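# Restock wall glove dispenser with two boxes from cart

## Task

Take the two new glove boxes off the cart and place them in the vacant slots of the wall-mounted glove dispenser; the cart and the pedal bin are movable. At the end, release the boxes and back the robot away. The robot must not tip over or finish leaning, or the task counts as failed.

## Robot and tools

ROBOT. A Hello Robot Stretch 4, about 1.6 m tall, with a single arm: an omni-wheel base, a lift that rides up a mast, an arm that telescopes forward, a three-joint wrist and a two-finger gripper. The base rim lies within 0.23 m of the base origin. Loose objects may occasionally get nudged by something outside the robot.

FRAMES. Base frame: origin on the floor below the base centre, x forward, y left, z up. hand_pose is in this frame and marks the point between the fingers, 0.015 m back from the tips; with all wrist joints at zero its axes line up with the base frame. The printed hand position may be somewhat wrong. The odometry frame is where the base frame sat when the scene began.

execute_actions. Argument "actions" is a list holding one action, or empty (then it only reports state and images). Optional "cameras": a list drawn from head_camera, head_left_camera, head_right_camera, wrist_camera, all; omitted, null or ["all"] gives every camera, [] gives none; an unknown name rejects the call. An action holds "base", "joints" or both, optionally with "pace" and "contact_limits"; alternatively just {"end_of_arm": "enable_torque"}, which re-powers any wrist or gripper motor that shut off and makes it hold in place. Motions in one action begin together and may finish at different times.
- "base": exactly one relative move from the current base position (as last reported): {"translate_m": d} straight, forward positive, -2 to 2 m; {"strafe_m": d} sideways, left positive, -2 to 2 m; {"rotate_rad": d} in place, counter-clockwise (left) positive, -3.2 to 3.2 rad. These are offsets, not poses.
- "joints": a dictionary of absolute targets by name (one arm only): lift_m 0 to 1.2 m; arm_m 0 to 0.55 m extension; wrist_yaw_rad -1.134 to 4.276 (0 straight ahead, positive turns left, 3.14 stowed back, above 3.4 the arm may block); wrist_pitch_rad -1.117 to 4.259 (0 level, 1.57 pointing down); wrist_roll_rad -1.117 to 4.259 (0 fingers level, positive turns clockwise viewed from behind); gripper_m 0 to 0.08 m finger gap. Done tolerances: lift and arm ±0.004, yaw and roll ±0.02, pitch ±0.05, gripper ±0.002. Joint targets outside range are clipped and the result notes it; any other bad value or unknown key rejects the whole call with no motion.
- "pace": "slow", "default", "fast" or "max"; base speed 0.1/0.3/0.4/0.6 m/s and turning 1/2/3/4 rad/s respectively, further reduced when the lift is above 0.2 m (down to 0.3 m/s and 1 rad/s at 1.2 m).
- "contact_limits": only {"arm_m": x}, x from 0 (gentlest) to 0.75 (firmest), default 0.5; the arm halts when pushing harder than that.
No single action runs beyond 15 s. Anything left out of an action may still be driving toward an earlier target without the status showing it. If a result reports a stop, remaining execute_actions, wait and finished_scene calls in that same reply are skipped.

wait: {"seconds": 0 to 10}; commands nothing, returns state and images. zoom_image: {"camera": name, "region": [x0, y0, x1, y1]} in pixels of that camera's most recent full image, top-left origin, at most 504x504. finished_scene: {"scene": n} ends the current scene irreversibly and reports success; the goal must be met and remain so. Replying with no tool call ends everything.

CAMERAS. head_camera (420x560) sits atop the mast facing forward and down; turn the base to aim it. head_left_camera and head_right_camera (420x672 fisheyes) look down more steeply and show the base and arm. wrist_camera (616x392) looks along the fingers, whose tips show near the bottom of the frame.

RESULTS. lidar_m: 12 rough distances (m) from the base origin in 30-degree sectors, first straight ahead, going counter-clockwise (4th left, 7th behind, 10th right); "-" means nothing seen or closer than 0.25 m; it senses from about 0.15 m up, may miss glass, thin legs and things behind. wrist_depth_mm: 7x7 grid of median depths, 100 to 2000 mm, rows from top left, "-" unknown; includes the robot's own body. base_odometry uses wheel turns only, so slip reads as motion; heading -3.142 to 3.142, left positive. If turned_by_wheels and turned_by_imu differ by more than ~0.1 rad, the base likely bumped or slipped. base_tilt in degrees (forward, right positive) carries a fixed offset up to ~1.5 degrees. motor_effort: percent of max, positive toward larger joint values, bracket is the action's peak (noisy); for wheel_0/1/2 positive turns the base right. A resting effort outside its normal band suggests pushing or carrying.
Statuses: "done"; "off_target" (resting short, may still push); "contact_stop_at_<key>" (blocked; lift, arm or wheels go slack, a slack lift can sag, slack wheels can roll); "limit_stop_at_<name>"; "time_out"; "torque_fault" (wrist or gripper motor limp until enable_torque). After these, the old target is dropped. "limit_stop_at_tilt" means lean over 6 degrees: lift, arm, wheels slacken and ignore commands until upright. "limit_stop_at_own_body": a joint would hit the robot; you can back it away. on_its_own lists uncommanded facts; "held at" is a held target, not a position.

GRIPPING. Command a gap smaller than the object to grasp; once fingers meet it they only squeeze slightly further until you open wider than the object. A held object keeps the reading above the command and "off_target" status; a thin or light grip can still read "done". Sustained gripper effort beyond about 50 from zero shuts the motor off and may drop the item.

CAUTIONS. Start by unfolding: lift_m 0.4 with wrist_yaw_rad 0 together. Avoid pitch below -0.2 combined with roll below -0.4 or above 4 (self-collision). Pressing the gripper into things, or a level gripper holding over ~2.7 kg, causes wrist torque faults. Driving or turning with over 1 kg held and arm_m over 0.2, especially at fast paces, or steady pushing/pulling with a high gripper or high contact limit, can tip the robot. Avoid drops, slams, hard hits and forceful pushes; use low arm contact limits near the dispenser. Fewer, shorter motions are better.

Each tool is called after "Emit:" as name(argument=value, ...) on one line, values as JSON.

## Session

Emit:
execute_actions(actions=[])

Scene clock: 0.00 s.
base_odometry: x=+0.000 y=+0.000 heading=+0.000 (m, m, rad; odometry frame)
turned_by_wheels: +0.000 (rad since the last result)
turned_by_imu: +0.000 (rad since the last result)
base_tilt: forward=+0.1 right=+0.0 (deg)
lidar_m: 2.20 1.83 2.55 2.22 2.24 1.79 0.90 0.90 1.07 2.12 2.07 2.47
base_status: not commanded
joint_positions: lift_m=+0.213 arm_m=-0.001 wrist_yaw_rad=+3.057 wrist_pitch_rad=+0.001 wrist_roll_rad=+0.018 gripper_m=+0.040
joint_status: not commanded
motor_effort: lift_m=+20 arm_m=-1 wrist_yaw_rad=-1 wrist_pitch_rad=-9 wrist_roll_rad=-2 gripper_m=+0 wheel_0=+0 wheel_1=-1 wheel_2=+0 (%)
hand_pose: x=-0.0345 y=+0.1052 z=+0.3910 quat_wxyz=(+0.043, +0.000, +0.009, +0.999) (m; base frame)
wrist_depth_mm: 148 150 1430 1863 1983 - - / - 149 1078 1756 1921 - - / - 126 202 1808 1983 - - / 108 146 242 1808 1863 - - / 145 991 1098 1808 1983 - - / 946 1008 1078 1464 1808 1921 1756 / 976 1025 111 1118 135 1182 1118
pictures: head_camera, head_left_camera, head_right_camera, wrist_camera
Images, in order (width x height): head_camera 420x560, head_left_camera 420x672, head_right_camera 420x672, wrist_camera 616x392.

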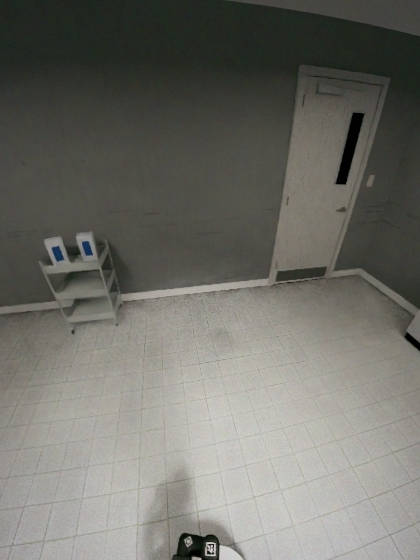

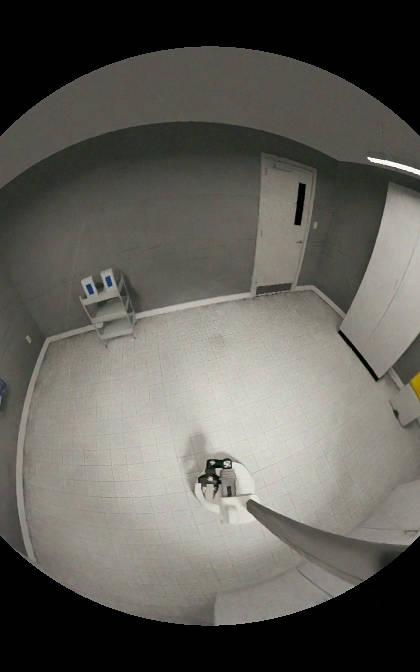

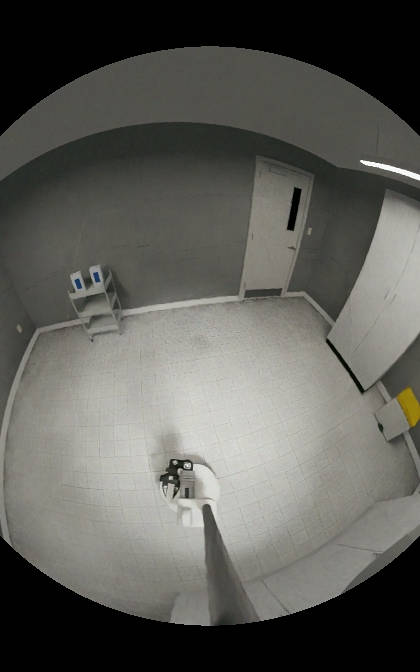

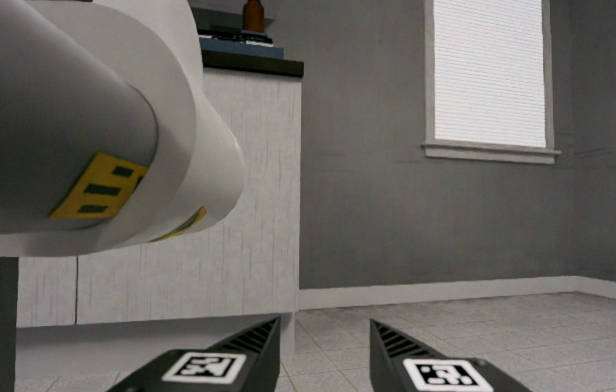

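Emit:
execute_actions(actions=[{"base":{"rotate_rad":1.3},"joints":{"lift_m":0.8,"wrist_yaw_rad":0,"gripper_m":0.08},"pace":"fast"}])

Scene clock: 7.70 s.
base_odometry: x=+0.000 y=+0.000 heading=+1.299 (m, m, rad; odometry frame)
turned_by_wheels: +1.299 (rad since the last result)
turned_by_imu: +1.273 (rad since the last result)
base_tilt: forward=+0.0 right=+0.1 (deg)
lidar_m: 2.19 2.20 2.15 0.95 0.92 0.98 1.35 2.06 2.10 2.29 2.06 1.85
base_status: done
joint_positions: lift_m=+0.800 arm_m=-0.001 wrist_yaw_rad=+0.001 wrist_pitch_rad=+0.001 wrist_roll_rad=+0.018 gripper_m=+0.080
joint_status: all done
motor_effort: lift_m=+22(24) arm_m=-1(1) wrist_yaw_rad=-2(9) wrist_pitch_rad=-9(9) wrist_roll_rad=-3(1) gripper_m=+2(3) wheel_0=-3(11) wheel_1=-4(12) wheel_2=-2(11) (%)
hand_pose: x=+0.3827 y=-0.0873 z=+0.9777 quat_wxyz=(+1.000, +0.009, +0.001, +0.000) (m; base frame)
wrist_depth_mm: 1756 1921 - - - - 1921 / 1756 1921 - - - - 1921 / 1756 1983 - - - - 1921 / 1756 1921 - - - - 1921 / 1708 1863 - - - - 1921 / 1708 1863 - - - - 1863 / 1708 110 141 - - 125 1661
pictures: head_camera, head_left_camera, head_right_camera, wrist_camera
Images, in order (width x height): head_camera 420x560, head_left_camera 420x672, head_right_camera 420x672, wrist_camera 616x392.

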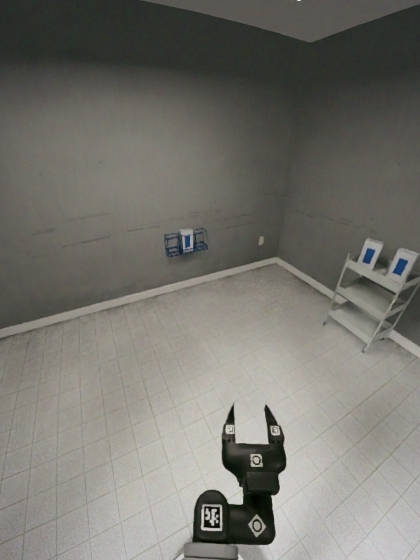

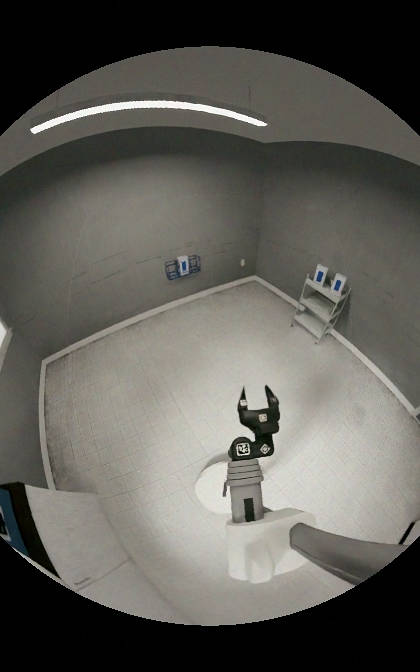

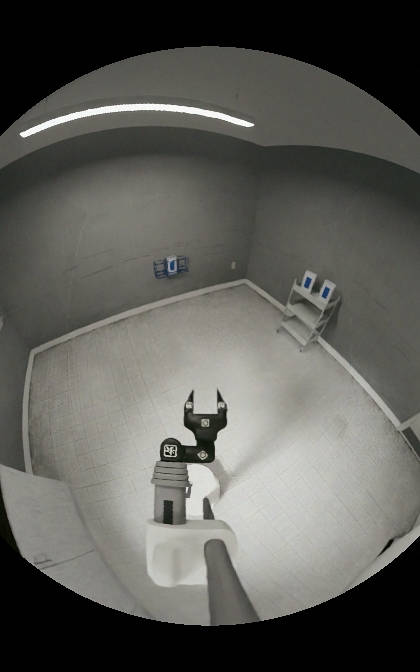

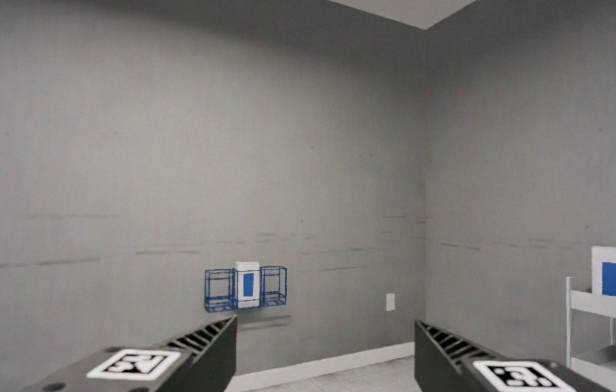

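Emit:
execute_actions(actions=[{"base":{"rotate_rad":-1.1},"joints":{"lift_m":0.85},"pace":"fast"}], cameras=[])

Emit:
execute_actions(actions=[{"base":{"strafe_m":0.85},"pace":"fast"}], cameras=[])

Emit:
execute_actions(actions=[{"base":{"translate_m":0.8},"pace":"fast"}])

Scene clock: 17.87 s.
base_odometry: x=+0.000 y=+0.000 heading=+0.200 (m, m, rad; odometry frame)
turned_by_wheels: -1.099 (rad since the last result)
turned_by_imu: -1.077 (rad since the last result)
base_tilt: forward=+0.1 right=-0.1 (deg)
lidar_m: 2.19 1.83 2.22 2.22 2.28 0.98 0.89 0.93 1.24 2.06 2.10 2.31
base_status: done
joint_positions: lift_m=+0.850 arm_m=-0.001 wrist_yaw_rad=+0.000 wrist_pitch_rad=+0.001 wrist_roll_rad=+0.018 gripper_m=+0.080
joint_status: all done
motor_effort: lift_m=+21(23) arm_m=-1(1) wrist_yaw_rad=-1(2) wrist_pitch_rad=-9(9) wrist_roll_rad=-2(1) gripper_m=+2(1) wheel_0=+3(7) wheel_1=+4(8) wheel_2=+3(5) (%)
hand_pose: x=+0.3827 y=-0.0874 z=+1.0278 quat_wxyz=(+1.000, +0.009, +0.001, +0.000) (m; base frame)
wrist_depth_mm: - - - - - - 1983 / - - - - - - - / - - - - - - - / - - - - - - - / - 1983 - - 1983 - 1921 / 1983 1756 - 1983 - - 1921 / 1983 110 140 - 1983 125 1983
pictures: none
No camera images: the call's "cameras" was empty. Leave "cameras" out to get every camera's image.

Scene clock: 21.30 s.
base_odometry: x=-0.169 y=+0.833 heading=+0.200 (m, m, rad; odometry frame)
turned_by_wheels: +0.000 (rad since the last result)
turned_by_imu: +0.002 (rad since the last result)
base_tilt: forward=-0.1 right=+0.2 (deg)
lidar_m: 1.74 2.02 1.38 1.36 1.40 1.62 1.54 1.09 1.30 2.92 2.99 2.26
base_status: done
joint_positions: lift_m=+0.850 arm_m=-0.001 wrist_yaw_rad=+0.000 wrist_pitch_rad=+0.001 wrist_roll_rad=+0.018 gripper_m=+0.080
joint_status: not commanded
motor_effort: lift_m=+21(21) arm_m=-1(1) wrist_yaw_rad=-3(1) wrist_pitch_rad=-9(9) wrist_roll_rad=-2(1) gripper_m=+2(1) wheel_0=-1(13) wheel_1=+1(13) wheel_2=+0(1) (%)
hand_pose: x=+0.3827 y=-0.0874 z=+1.0278 quat_wxyz=(+1.000, +0.009, +0.001, +0.000) (m; base frame)
wrist_depth_mm: 1983 - - - - - 1983 / - - 1983 1983 - - 1983 / 1983 - - 1983 1983 - 1921 / - - - - - 1983 1983 / 1983 - 1983 1983 1921 1983 - / 1983 1921 1921 1808 1921 1863 - / 1921 110 141 1808 1921 125 1983
pictures: none
No camera images: the call's "cameras" was empty. Leave "cameras" out to get every camera's image.

Scene clock: 24.77 s.
base_odometry: x=+0.615 y=+0.992 heading=+0.201 (m, m, rad; odometry frame)
turned_by_wheels: +0.000 (rad since the last result)
turned_by_imu: +0.000 (rad since the last result)
base_tilt: forward=+0.1 right=+0.0 (deg)
lidar_m: 0.93 1.43 1.45 1.29 1.44 1.95 2.21 1.80 2.41 2.86 2.02 1.43
base_status: done
joint_positions: lift_m=+0.850 arm_m=-0.001 wrist_yaw_rad=+0.000 wrist_pitch_rad=+0.001 wrist_roll_rad=+0.018 gripper_m=+0.080
joint_status: not commanded
motor_effort: lift_m=+21(22) arm_m=-1(1) wrist_yaw_rad=+0(1) wrist_pitch_rad=-9(9) wrist_roll_rad=-2(3) gripper_m=+1(1) wheel_0=+2(8) wheel_1=+3(8) wheel_2=+0(11) (%)
hand_pose: x=+0.3827 y=-0.0874 z=+1.0278 quat_wxyz=(+1.000, +0.009, +0.001, +0.000) (m; base frame)
wrist_depth_mm: 1229 1229 1229 1205 1205 1205 1205 / 1182 1205 1205 1229 1182 1205 1182 / 1182 1229 1182 1182 1160 1205 1182 / 1205 1205 1182 1182 1182 1182 1205 / 1160 1182 1182 1182 1160 1182 1182 / 1160 1160 854 917 1160 1138 1182 / 1160 110 140 891 878 125 1160
pictures: head_camera, head_left_camera, head_right_camera, wrist_camera
Images, in order (width x height): head_camera 420x560, head_left_camera 420x672, head_right_camera 420x672, wrist_camera 616x392.

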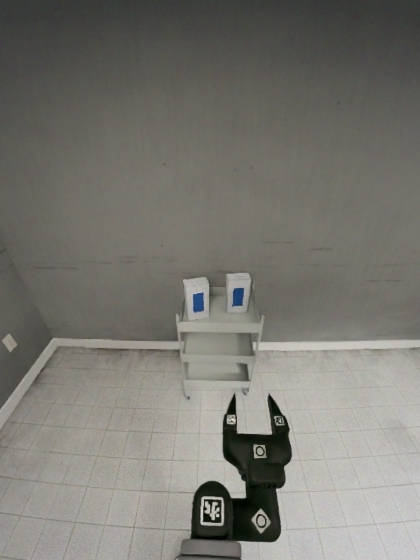

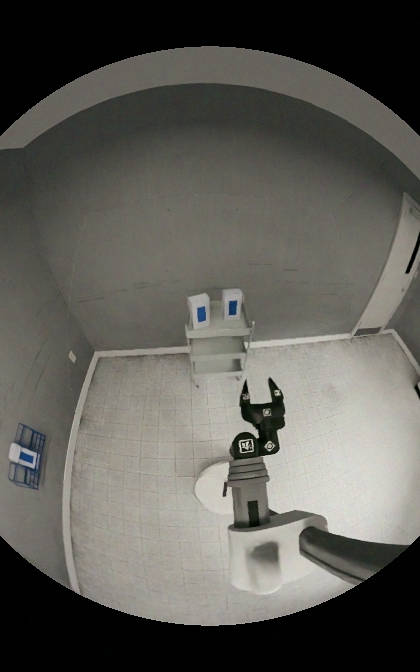

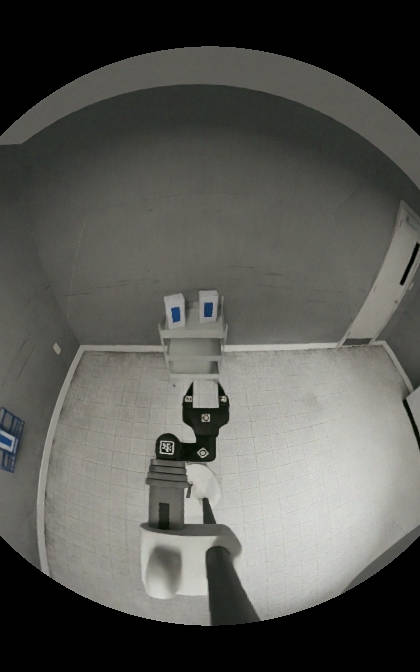

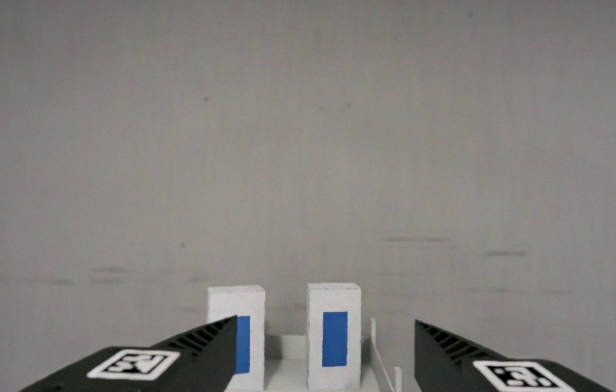

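Emit:
execute_actions(actions=[{"base":{"translate_m":0.5},"joints":{"lift_m":1.05,"arm_m":0.3,"wrist_pitch_rad":1.57,"wrist_roll_rad":1.57},"pace":"fast"}])

Scene clock: 33.77 s.
base_odometry: x=+1.105 y=+1.092 heading=+0.201 (m, m, rad; odometry frame)
turned_by_wheels: +0.000 (rad since the last result)
turned_by_imu: +0.000 (rad since the last result)
base_tilt: forward=+0.1 right=+0.2 (deg)
lidar_m: 0.44 0.46 1.22 1.38 1.37 1.97 2.29 2.31 2.99 2.87 1.28 0.47
base_status: done
joint_positions: lift_m=+1.050 arm_m=+0.299 wrist_yaw_rad=+0.000 wrist_pitch_rad=+1.569 wrist_roll_rad=+1.570 gripper_m=+0.080
joint_status: all done
motor_effort: lift_m=+22(22) arm_m=+6(7) wrist_yaw_rad=-1(1) wrist_pitch_rad=+1(8) wrist_roll_rad=+0(3) gripper_m=+2(2) wheel_0=+0(8) wheel_1=+3(9) wheel_2=+0(10) (%)
hand_pose: x=+0.4701 y=-0.0874 z=+1.0154 quat_wxyz=(+0.501, +0.500, +0.500, -0.499) (m; base frame)
wrist_depth_mm: 564 831 1182 1229 1205 1182 1160 / 559 831 1205 1205 1182 1160 1160 / 512 723 1182 1182 1205 1182 1182 / 274 287 517 508 1205 1138 1160 / 274 277 508 508 1182 946 931 / 484 271 508 504 1160 917 931 / 504 110 140 500 1160 125 1118
pictures: head_camera, head_left_camera, head_right_camera, wrist_camera
Images, in order (width x height): head_camera 420x560, head_left_camera 420x672, head_right_camera 420x672, wrist_camera 616x392.

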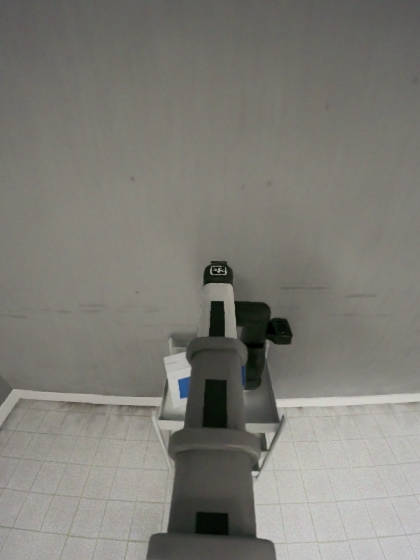

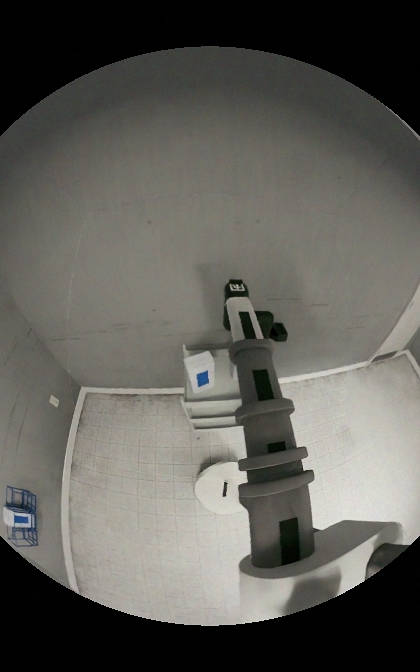

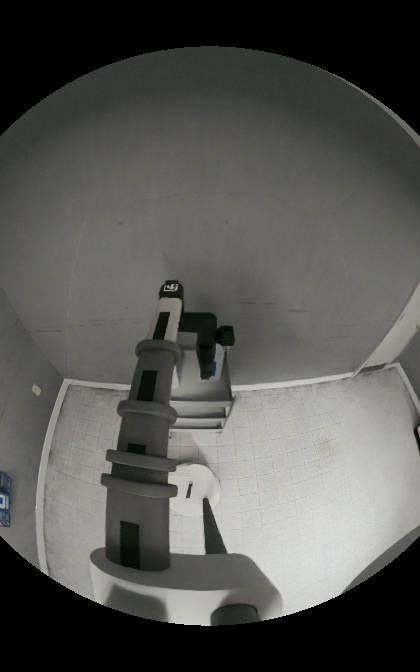

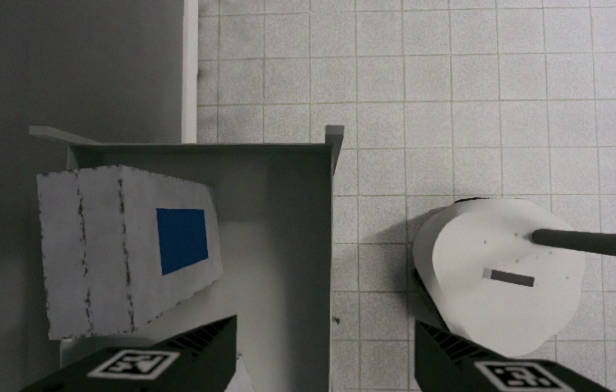

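Emit:
execute_actions(actions=[{"base":{"strafe_m":-0.01},"joints":{"arm_m":0.47,"lift_m":1.02}}])

Scene clock: 44.63 s.
base_odometry: x=+1.107 y=+1.083 heading=+0.201 (m, m, rad; odometry frame)
turned_by_wheels: +0.000 (rad since the last result)
turned_by_imu: +0.000 (rad since the last result)
base_tilt: forward=+0.0 right=+0.1 (deg)
lidar_m: 0.43 0.46 1.22 1.40 1.37 1.97 2.31 2.32 2.99 2.85 1.30 0.47
base_status: done
joint_positions: lift_m=+1.020 arm_m=+0.469 wrist_yaw_rad=+0.000 wrist_pitch_rad=+1.570 wrist_roll_rad=+1.570 gripper_m=+0.080
joint_status: all done
motor_effort: lift_m=+18(21) arm_m=+7(6) wrist_yaw_rad=+0(2) wrist_pitch_rad=+0(1) wrist_roll_rad=-1(1) gripper_m=+2(1) wheel_0=+3(9) wheel_1=-4(12) wheel_2=+0(2) (%)
hand_pose: x=+0.6399 y=-0.0874 z=+0.9857 quat_wxyz=(+0.501, +0.500, +0.500, -0.499) (m; base frame)
wrist_depth_mm: 338 496 931 1138 1182 1138 1118 / 338 504 917 1182 1138 1138 1138 / 336 496 668 1160 1138 1138 1138 / 338 496 484 236 473 469 1098 / 336 496 477 234 469 466 891 / 334 492 473 233 466 462 891 / 334 110 140 231 449 124 904
pictures: head_camera, head_left_camera, head_right_camera, wrist_camera
Images, in order (width x height): head_camera 420x560, head_left_camera 420x672, head_right_camera 420x672, wrist_camera 616x392.

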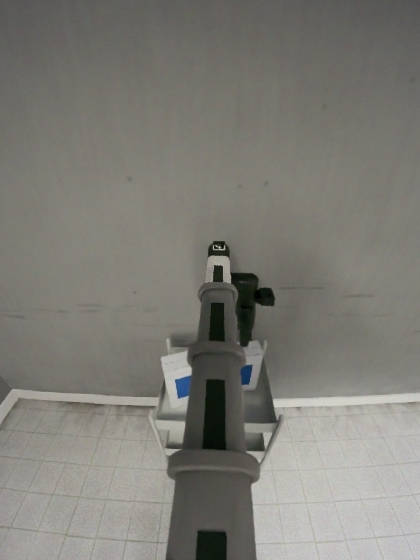

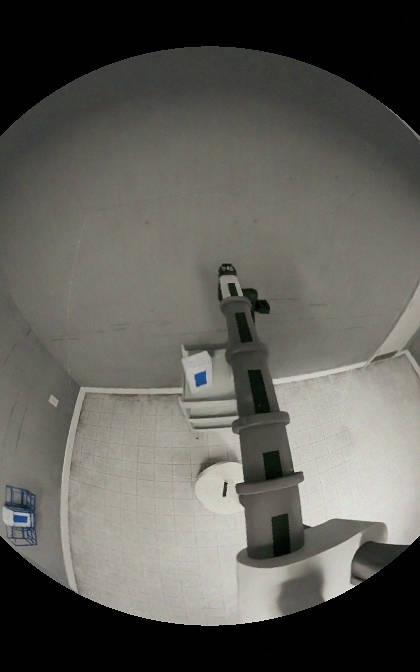

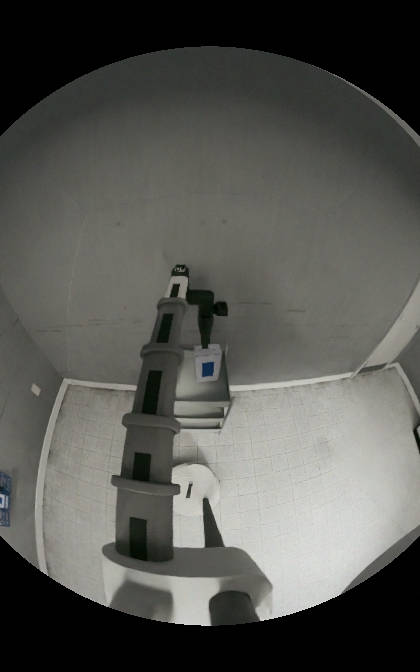

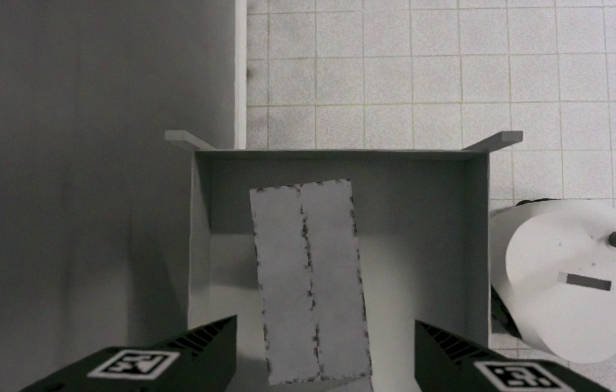

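Emit:
execute_actions(actions=[{"joints":{"arm_m":0.476,"lift_m":1.0,"wrist_roll_rad":1.48}}], cameras=["wrist_camera"])

Emit:
execute_actions(actions=[{"joints":{"lift_m":0.96},"pace":"slow"}], cameras=["wrist_camera","head_right_camera"])

Scene clock: 53.23 s.
base_odometry: x=+1.107 y=+1.083 heading=+0.201 (m, m, rad; odometry frame)
turned_by_wheels: +0.000 (rad since the last result)
turned_by_imu: +0.000 (rad since the last result)
base_tilt: forward=+0.0 right=+0.1 (deg)
lidar_m: 0.45 0.47 1.20 1.40 1.36 1.97 2.30 2.32 3.00 2.86 1.29 0.47
base_status: not commanded
joint_positions: lift_m=+1.000 arm_m=+0.475 wrist_yaw_rad=+0.000 wrist_pitch_rad=+1.570 wrist_roll_rad=+1.480 gripper_m=+0.080
joint_status: all done
motor_effort: lift_m=+17(18) arm_m=+7(7) wrist_yaw_rad=-1(0) wrist_pitch_rad=-1(0) wrist_roll_rad=-3(6) gripper_m=+2(0) wheel_0=+3(3) wheel_1=-4(4) wheel_2=+0(0) (%)
hand_pose: x=+0.6459 y=-0.0874 z=+0.9658 quat_wxyz=(+0.522, +0.477, +0.522, -0.477) (m; base frame)
wrist_depth_mm: 306 439 768 1138 1118 1118 1138 / 310 445 788 1138 1118 1138 1098 / 317 462 462 1098 1138 1138 1098 / 322 473 459 216 452 445 1078 / 329 484 452 213 452 442 891 / 332 500 452 213 445 442 878 / 336 110 140 211 211 124 866
pictures: wrist_camera
Images, in order (width x height): wrist_camera 616x392.

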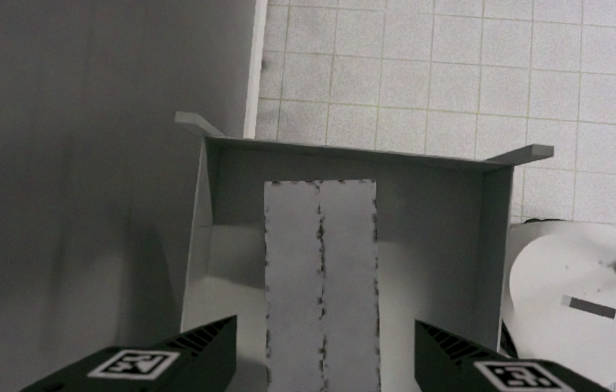

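Scene clock: 54.40 s.
base_odometry: x=+1.107 y=+1.083 heading=+0.201 (m, m, rad; odometry frame)
turned_by_wheels: +0.000 (rad since the last result)
turned_by_imu: +0.000 (rad since the last result)
base_tilt: forward=+0.0 right=+0.1 (deg)
lidar_m: 0.44 0.47 1.22 1.40 1.37 1.99 2.30 2.31 3.00 2.86 1.30 0.47
base_status: not commanded
joint_positions: lift_m=+0.960 arm_m=+0.475 wrist_yaw_rad=+0.000 wrist_pitch_rad=+1.570 wrist_roll_rad=+1.480 gripper_m=+0.080
joint_status: all done
motor_effort: lift_m=+17(17) arm_m=+6(7) wrist_yaw_rad=-1(1) wrist_pitch_rad=+0(1) wrist_roll_rad=-2(4) gripper_m=+2(2) wheel_0=+3(3) wheel_1=-4(4) wheel_2=+0(0) (%)
hand_pose: x=+0.6459 y=-0.0874 z=+0.9258 quat_wxyz=(+0.522, +0.477, +0.522, -0.477) (m; base frame)
wrist_depth_mm: 307 436 768 1098 1118 1098 1060 / 310 442 798 1138 1098 1098 1078 / 314 459 421 418 1078 1078 1060 / 320 469 421 176 407 407 1060 / 327 484 415 174 404 404 854 / 330 462 410 174 404 402 820 / 332 110 140 172 170 124 831
pictures: head_right_camera, wrist_camera
Images, in order (width x height): head_right_camera 420x672, wrist_camera 616x392.

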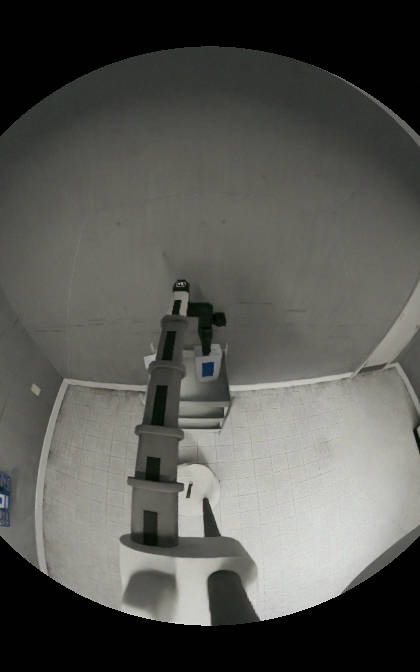

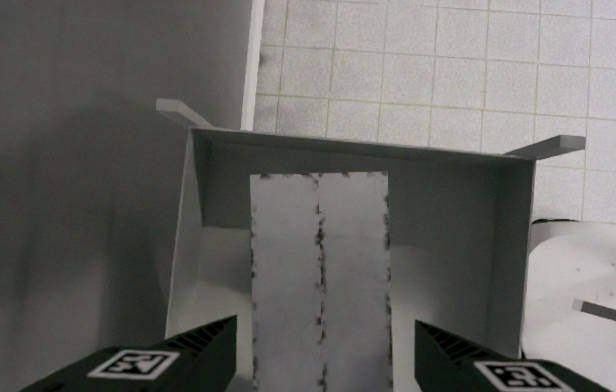

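Emit:
execute_actions(actions=[{"joints":{"lift_m":0.915,"arm_m":0.478},"pace":"slow"}], cameras=["wrist_camera"])

Emit:
execute_actions(actions=[{"joints":{"gripper_m":0.045}}], cameras=[])

Emit:
execute_actions(actions=[{"joints":{"lift_m":1.05,"wrist_roll_rad":1.57}}], cameras=["wrist_camera","head_right_camera"])

Scene clock: 62.57 s.
base_odometry: x=+1.107 y=+1.083 heading=+0.201 (m, m, rad; odometry frame)
turned_by_wheels: +0.000 (rad since the last result)
turned_by_imu: +0.000 (rad since the last result)
base_tilt: forward=+0.0 right=-0.1 (deg)
lidar_m: 0.45 0.48 1.21 1.39 1.39 2.00 2.32 2.33 2.98 2.84 1.29 0.47
base_status: not commanded
joint_positions: lift_m=+0.915 arm_m=+0.477 wrist_yaw_rad=+0.000 wrist_pitch_rad=+1.570 wrist_roll_rad=+1.480 gripper_m=+0.080
joint_status: all done
motor_effort: lift_m=+17(19) arm_m=+7(7) wrist_yaw_rad=-1(0) wrist_pitch_rad=+0(0) wrist_roll_rad=-4(1) gripper_m=+1(1) wheel_0=+3(3) wheel_1=-4(4) wheel_2=+0(0) (%)
hand_pose: x=+0.6479 y=-0.0874 z=+0.8808 quat_wxyz=(+0.522, +0.477, +0.522, -0.477) (m; base frame)
wrist_depth_mm: 306 436 759 1098 1042 1042 1042 / 309 399 798 1042 1042 1025 1025 / 315 430 362 355 370 1025 1025 / 319 439 347 131 129 364 676 / 322 424 362 130 129 362 559 / 329 433 158 129 127 357 798 / 330 110 128 128 126 124 778
pictures: wrist_camera
Images, in order (width x height): wrist_camera 616x392.

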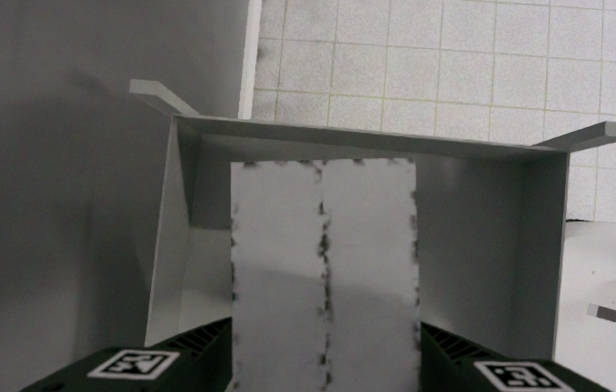

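Scene clock: 63.53 s.
base_odometry: x=+1.107 y=+1.083 heading=+0.201 (m, m, rad; odometry frame)
turned_by_wheels: +0.000 (rad since the last result)
turned_by_imu: +0.000 (rad since the last result)
base_tilt: forward=+0.0 right=+0.0 (deg)
lidar_m: 0.44 0.48 1.20 1.39 1.37 1.96 2.29 2.32 2.98 2.87 1.29 0.46
base_status: not commanded
joint_positions: lift_m=+0.915 arm_m=+0.477 wrist_yaw_rad=+0.000 wrist_pitch_rad=+1.570 wrist_roll_rad=+1.480 gripper_m=+0.061
joint_status: gripper_m off_target (ended at +0.061, target +0.045)
on_its_own: gripper_m is held at +0.057, not at your +0.045, by its contact guard: the fingers met something
motor_effort: lift_m=+17(17) arm_m=+6(7) wrist_yaw_rad=-1(1) wrist_pitch_rad=-1(1) wrist_roll_rad=-2(3) gripper_m=-29(32) wheel_0=+3(4) wheel_1=-4(4) wheel_2=+0(0) (%)
hand_pose: x=+0.6479 y=-0.0874 z=+0.8808 quat_wxyz=(+0.522, +0.477, +0.522, -0.477) (m; base frame)
wrist_depth_mm: 306 433 759 1060 1060 1042 1042 / 307 402 788 1060 1042 1025 1025 / 314 430 366 357 370 1042 1025 / 319 436 345 131 129 362 661 / 322 421 362 129 129 359 559 / 327 427 368 128 128 359 788 / 336 322 128 128 126 135 798
pictures: none
No camera images: the call's "cameras" was empty. Leave "cameras" out to get every camera's image.

Scene clock: 65.17 s.
base_odometry: x=+1.107 y=+1.083 heading=+0.201 (m, m, rad; odometry frame)
turned_by_wheels: +0.000 (rad since the last result)
turned_by_imu: +0.000 (rad since the last result)
base_tilt: forward=+0.1 right=+0.1 (deg)
lidar_m: 0.43 0.46 1.21 1.41 1.37 1.98 2.28 2.31 2.98 2.86 1.30 0.46
base_status: not commanded
joint_positions: lift_m=+1.050 arm_m=+0.477 wrist_yaw_rad=+0.000 wrist_pitch_rad=+1.570 wrist_roll_rad=+1.570 gripper_m=+0.061
joint_status: all done
on_its_own: gripper_m is held at +0.057, not at your +0.045, by its contact guard: the fingers met something
motor_effort: lift_m=+25(25) arm_m=+6(7) wrist_yaw_rad=-1(0) wrist_pitch_rad=+0(0) wrist_roll_rad=-2(5) gripper_m=-31(29) wheel_0=+3(3) wheel_1=-4(4) wheel_2=+0(0) (%)
hand_pose: x=+0.6479 y=-0.0874 z=+1.0151 quat_wxyz=(+0.501, +0.500, +0.500, -0.499) (m; base frame)
wrist_depth_mm: 329 484 904 1205 1205 1205 1160 / 327 484 904 1205 1160 1138 1160 / 327 488 715 1205 1160 1138 1160 / 327 477 445 132 131 500 1118 / 327 480 445 131 129 492 917 / 325 480 445 129 128 492 931 / 325 399 128 128 126 135 1098
pictures: head_right_camera, wrist_camera
Images, in order (width x height): head_right_camera 420x672, wrist_camera 616x392.

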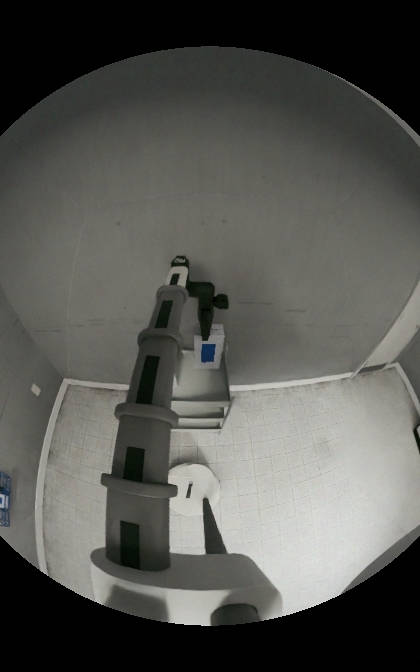

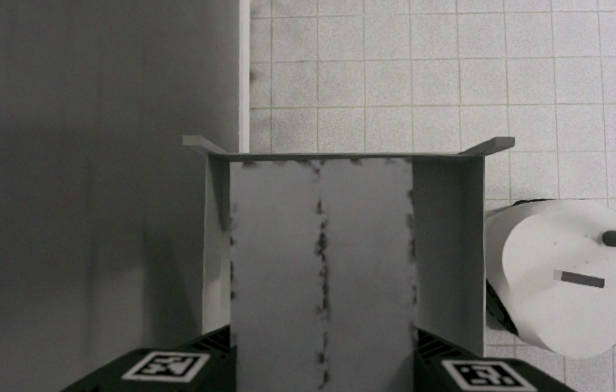

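Emit:
execute_actions(actions=[{"base":{"translate_m":-0.2},"joints":{"lift_m":1.1,"arm_m":0.1}}], cameras=[])

Emit:
execute_actions(actions=[{"base":{"rotate_rad":1.6}}], cameras=[])

Emit:
execute_actions(actions=[{"base":{"translate_m":0.6},"joints":{"lift_m":1.0}}])

Scene clock: 74.40 s.
base_odometry: x=+0.911 y=+1.043 heading=+0.200 (m, m, rad; odometry frame)
turned_by_wheels: +0.000 (rad since the last result)
turned_by_imu: +0.000 (rad since the last result)
base_tilt: forward=+0.0 right=+0.0 (deg)
lidar_m: 0.26 0.67 1.47 1.32 1.36 1.96 2.10 2.12 2.85 2.85 1.58 0.25
base_status: done
joint_positions: lift_m=+1.100 arm_m=+0.101 wrist_yaw_rad=+0.000 wrist_pitch_rad=+1.570 wrist_roll_rad=+1.570 gripper_m=+0.061
joint_status: all done
on_its_own: gripper_m is held at +0.057, not at your +0.045, by its contact guard: the fingers met something
motor_effort: lift_m=+25(26) arm_m=-7(8) wrist_yaw_rad=-1(0) wrist_pitch_rad=-2(3) wrist_roll_rad=-2(0) gripper_m=-29(28) wheel_0=-3(7) wheel_1=-3(10) wheel_2=+0(6) (%)
hand_pose: x=+0.2721 y=-0.0874 z=+1.0651 quat_wxyz=(+0.500, +0.500, +0.500, -0.500) (m; base frame)
wrist_depth_mm: 1098 1308 1281 1255 1255 1229 1229 / 1098 1255 1255 1281 1255 1229 1205 / 991 1255 1281 1229 1229 1205 1205 / 574 866 1118 132 131 1205 1182 / 574 854 1098 131 130 976 1182 / 564 842 1025 130 129 1182 1205 / 564 798 129 128 127 135 1160
pictures: none
No camera images: the call's "cameras" was empty. Leave "cameras" out to get every camera's image.

Scene clock: 76.90 s.
base_odometry: x=+0.911 y=+1.043 heading=+1.800 (m, m, rad; odometry frame)
turned_by_wheels: +1.599 (rad since the last result)
turned_by_imu: +1.567 (rad since the last result)
base_tilt: forward=+0.1 right=+0.0 (deg)
lidar_m: 0.26 1.37 1.98 2.12 2.13 2.92 2.91 1.56 0.67 0.63 0.67 0.25
base_status: done
joint_positions: lift_m=+1.100 arm_m=+0.101 wrist_yaw_rad=+0.000 wrist_pitch_rad=+1.570 wrist_roll_rad=+1.570 gripper_m=+0.061
joint_status: not commanded
on_its_own: gripper_m is held at +0.057, not at your +0.045, by its contact guard: the fingers met something
motor_effort: lift_m=+24(25) arm_m=-7(6) wrist_yaw_rad=+0(0) wrist_pitch_rad=+0(1) wrist_roll_rad=-1(2) gripper_m=-30(28) wheel_0=-2(6) wheel_1=-4(11) wheel_2=-2(7) (%)
hand_pose: x=+0.2723 y=-0.0874 z=+1.0652 quat_wxyz=(+0.500, +0.500, +0.500, -0.500) (m; base frame)
wrist_depth_mm: 1308 1308 1281 1281 1078 1098 1229 / 1308 1281 1281 1229 1255 1229 1229 / 1281 1281 1255 1229 1255 1182 1182 / 1281 1281 1229 132 131 1205 1182 / 1229 1281 1229 131 130 991 1182 / 1255 1255 1255 129 129 1205 1205 / 1229 1229 129 128 127 136 1182
pictures: none
No camera images: the call's "cameras" was empty. Leave "cameras" out to get every camera's image.

Scene clock: 80.40 s.
base_odometry: x=+0.774 y=+1.627 heading=+1.800 (m, m, rad; odometry frame)
turned_by_wheels: +0.001 (rad since the last result)
turned_by_imu: +0.000 (rad since the last result)
base_tilt: forward=+0.0 right=+0.1 (deg)
lidar_m: 0.25 0.75 1.16 2.64 2.34 2.92 3.56 0.94 0.76 1.05 1.10 0.25
base_status: done
joint_positions: lift_m=+1.000 arm_m=+0.101 wrist_yaw_rad=+0.000 wrist_pitch_rad=+1.570 wrist_roll_rad=+1.570 gripper_m=+0.061
joint_status: all done
on_its_own: gripper_m is held at +0.057, not at your +0.045, by its contact guard: the fingers met something
motor_effort: lift_m=+20(23) arm_m=-6(7) wrist_yaw_rad=+0(1) wrist_pitch_rad=-1(0) wrist_roll_rad=-2(1) gripper_m=-29(28) wheel_0=+3(8) wheel_1=+4(10) wheel_2=+0(10) (%)
hand_pose: x=+0.2722 y=-0.0874 z=+0.9655 quat_wxyz=(+0.500, +0.500, +0.500, -0.500) (m; base frame)
wrist_depth_mm: 723 1060 1182 1160 1160 1138 1138 / 723 1042 1118 1160 1138 1138 1138 / 723 1078 1160 1138 1118 1098 1118 / 723 1042 1160 132 131 1098 1118 / 723 1042 1138 131 129 891 1078 / 741 1060 1118 129 128 891 1078 / 699 891 128 128 127 135 1060
pictures: head_camera, head_left_camera, head_right_camera, wrist_camera
Images, in order (width x height): head_camera 420x560, head_left_camera 420x672, head_right_camera 420x672, wrist_camera 616x392.

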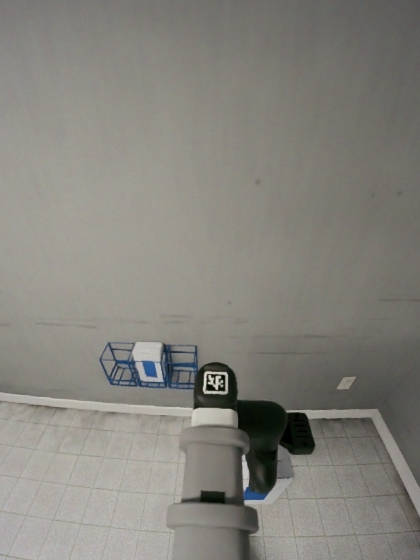

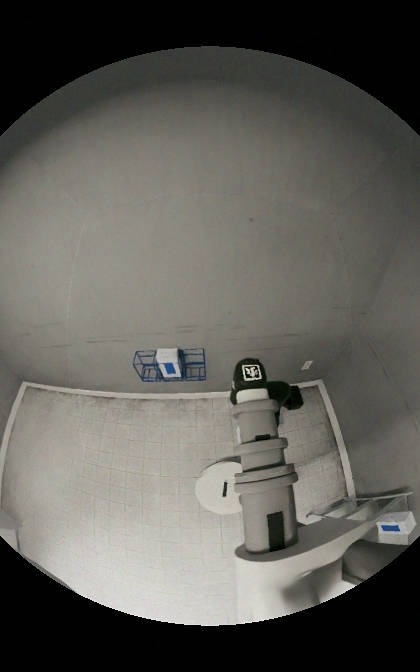

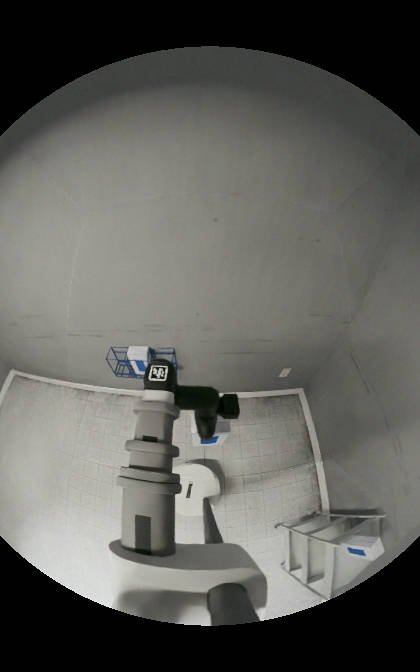

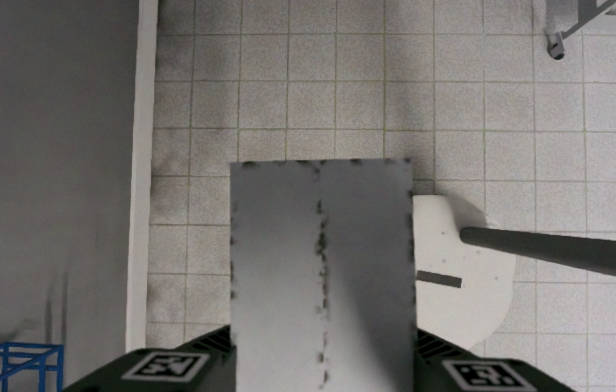

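Emit:
execute_actions(actions=[{"base":{"strafe_m":0.18},"joints":{"lift_m":0.95,"arm_m":0.35,"wrist_yaw_rad":0.8,"wrist_roll_rad":2.37}}])

Scene clock: 90.03 s.
base_odometry: x=+0.599 y=+1.586 heading=+1.801 (m, m, rad; odometry frame)
turned_by_wheels: +0.000 (rad since the last result)
turned_by_imu: +0.000 (rad since the last result)
base_tilt: forward=+0.1 right=+0.1 (deg)
lidar_m: 0.53 0.75 1.14 2.45 2.19 2.68 4.06 1.15 0.92 1.22 1.16 0.84
base_status: done
joint_positions: lift_m=+0.950 arm_m=+0.349 wrist_yaw_rad=+0.800 wrist_pitch_rad=+1.569 wrist_roll_rad=+2.370 gripper_m=+0.061
joint_status: all done
on_its_own: gripper_m is held at +0.057, not at your +0.045, by its contact guard: the fingers met something
motor_effort: lift_m=+20(21) arm_m=+7(7) wrist_yaw_rad=+0(10) wrist_pitch_rad=+1(5) wrist_roll_rad=-1(5) gripper_m=-29(29) wheel_0=-1(11) wheel_1=+3(10) wheel_2=+0(2) (%)
hand_pose: x=+0.5827 y=-0.0607 z=+0.9156 quat_wxyz=(+0.500, +0.500, +0.500, -0.499) (m; base frame)
wrist_depth_mm: 312 455 854 1078 1098 1098 1078 / 312 466 866 1078 1098 1060 1078 / 315 462 778 1098 1060 1078 1042 / 315 466 640 133 132 1060 831 / 319 466 366 131 131 866 820 / 319 469 362 129 129 946 831 / 320 389 128 128 127 135 1025
pictures: head_camera, head_left_camera, head_right_camera, wrist_camera
Images, in order (width x height): head_camera 420x560, head_left_camera 420x672, head_right_camera 420x672, wrist_camera 616x392.

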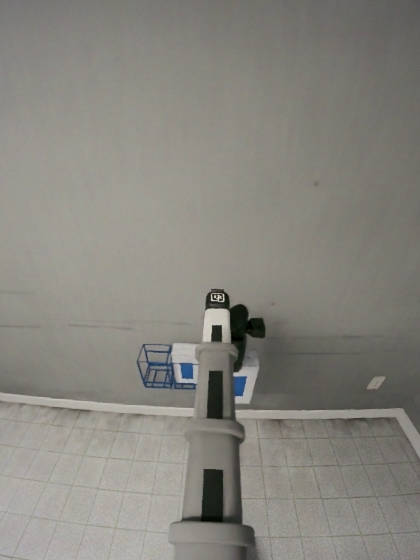

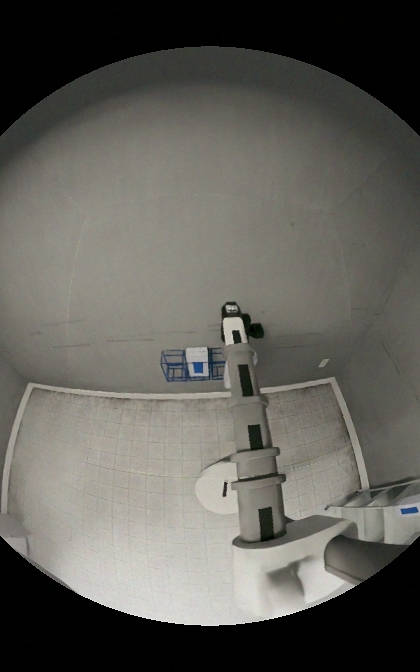

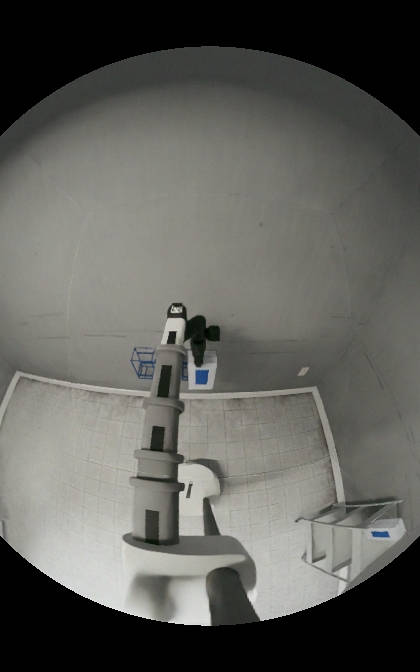

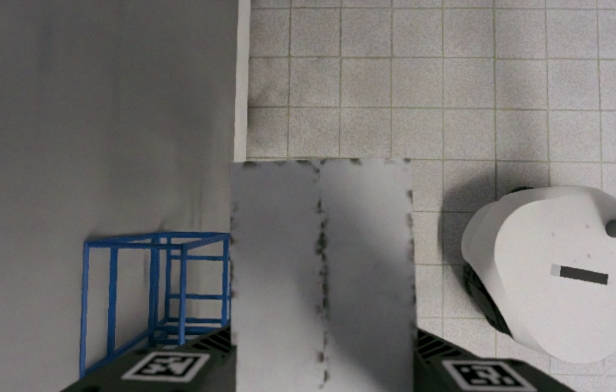

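Emit:
execute_actions(actions=[{"base":{"strafe_m":0.07},"joints":{"lift_m":0.99}}], cameras=["wrist_camera"])

Emit:
execute_actions(actions=[{"base":{"translate_m":0.18},"pace":"slow"}])

Scene clock: 99.73 s.
base_odometry: x=+0.531 y=+1.570 heading=+1.801 (m, m, rad; odometry frame)
turned_by_wheels: +0.000 (rad since the last result)
turned_by_imu: +0.000 (rad since the last result)
base_tilt: forward=+0.0 right=+0.1 (deg)
lidar_m: 0.52 0.76 1.14 2.39 2.11 2.58 3.89 1.90 0.97 1.31 1.16 0.83
base_status: done
joint_positions: lift_m=+0.990 arm_m=+0.349 wrist_yaw_rad=+0.800 wrist_pitch_rad=+1.570 wrist_roll_rad=+2.370 gripper_m=+0.061
joint_status: all done
on_its_own: gripper_m is held at +0.057, not at your +0.045, by its contact guard: the fingers met something
motor_effort: lift_m=+25(28) arm_m=+7(6) wrist_yaw_rad=-1(1) wrist_pitch_rad=+1(2) wrist_roll_rad=-1(1) gripper_m=-30(28) wheel_0=+0(11) wheel_1=+2(10) wheel_2=+0(0) (%)
hand_pose: x=+0.5826 y=-0.0607 z=+0.9552 quat_wxyz=(+0.500, +0.500, +0.500, -0.499) (m; base frame)
wrist_depth_mm: 314 452 842 1138 1118 1138 1118 / 314 466 854 1138 1118 1118 1098 / 315 462 778 1118 1118 1118 1098 / 317 462 615 133 132 1098 878 / 317 459 404 132 131 878 866 / 317 407 402 130 129 976 854 / 319 364 128 128 127 135 1078
pictures: wrist_camera
Images, in order (width x height): wrist_camera 616x392.

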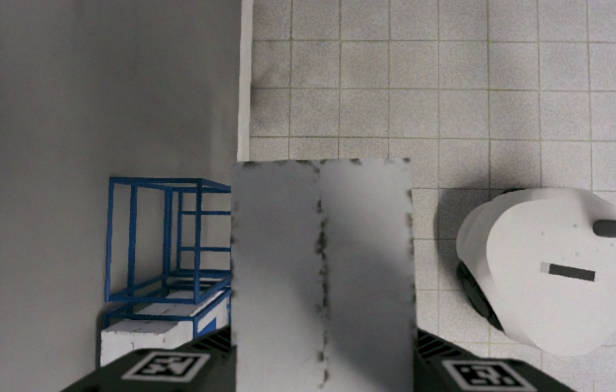

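Scene clock: 102.80 s.
base_odometry: x=+0.490 y=+1.745 heading=+1.800 (m, m, rad; odometry frame)
turned_by_wheels: -0.001 (rad since the last result)
turned_by_imu: +0.007 (rad since the last result)
base_tilt: forward=-0.1 right=-0.1 (deg)
lidar_m: 0.52 0.56 0.91 2.39 2.20 2.60 3.95 1.26 1.07 1.30 0.90 0.56
base_status: done
joint_positions: lift_m=+0.990 arm_m=+0.349 wrist_yaw_rad=+0.786 wrist_pitch_rad=+1.584 wrist_roll_rad=+2.371 gripper_m=+0.061
joint_status: not commanded
on_its_own: gripper_m is held at +0.057, not at your +0.045, by its contact guard: the fingers met something; wrist_yaw_rad is at rest, and its effort (+39) is outside its rest range (-13 to +13); wrist_pitch_rad is at rest, and its effort (-41) is outside its rest range (-23 to +23)
motor_effort: lift_m=+21(25) arm_m=+6(7) wrist_yaw_rad=+39(41) wrist_pitch_rad=-41(42) wrist_roll_rad=-5(7) gripper_m=-29(29) wheel_0=+3(6) wheel_1=+6(11) wheel_2=-20(23) (%)
hand_pose: x=+0.5796 y=-0.0638 z=+0.9555 quat_wxyz=(+0.496, +0.499, +0.496, -0.508) (m; base frame)
wrist_depth_mm: 104 136 258 1138 1160 1138 1118 / 104 136 259 1138 1138 1118 1118 / 104 137 230 1060 1138 1138 1098 / 105 137 188 132 131 1118 878 / 105 137 189 131 130 878 878 / 105 137 188 129 129 917 866 / - 113 128 128 127 135 1098
pictures: head_camera, head_left_camera, head_right_camera, wrist_camera
Images, in order (width x height): head_camera 420x560, head_left_camera 420x672, head_right_camera 420x672, wrist_camera 616x392.

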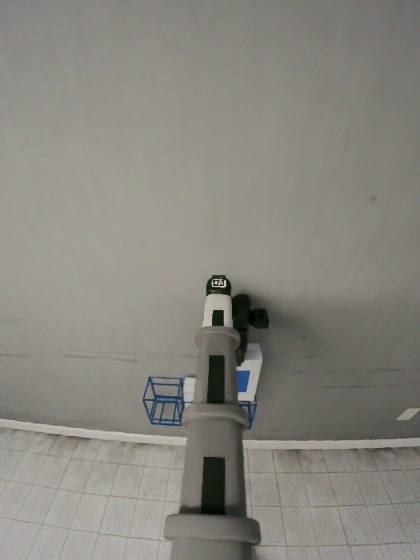

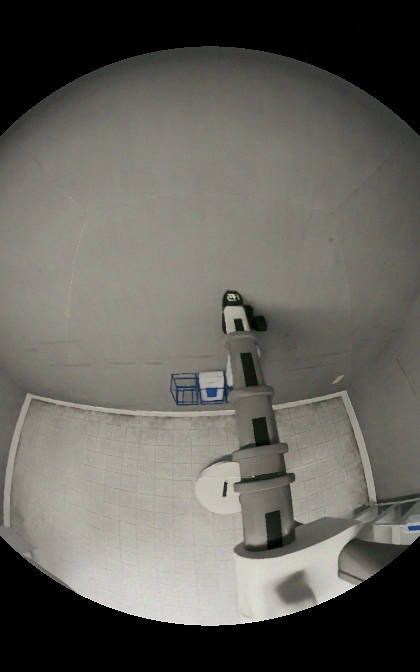

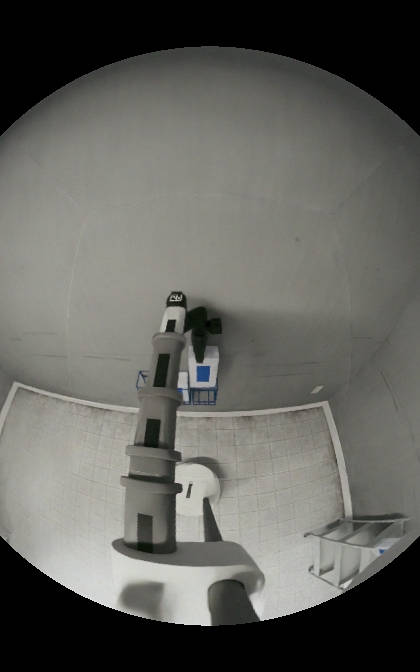

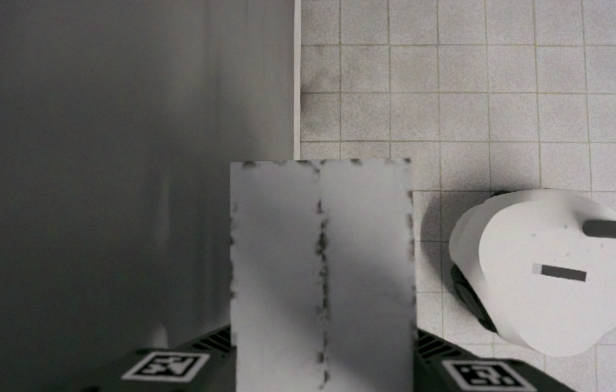

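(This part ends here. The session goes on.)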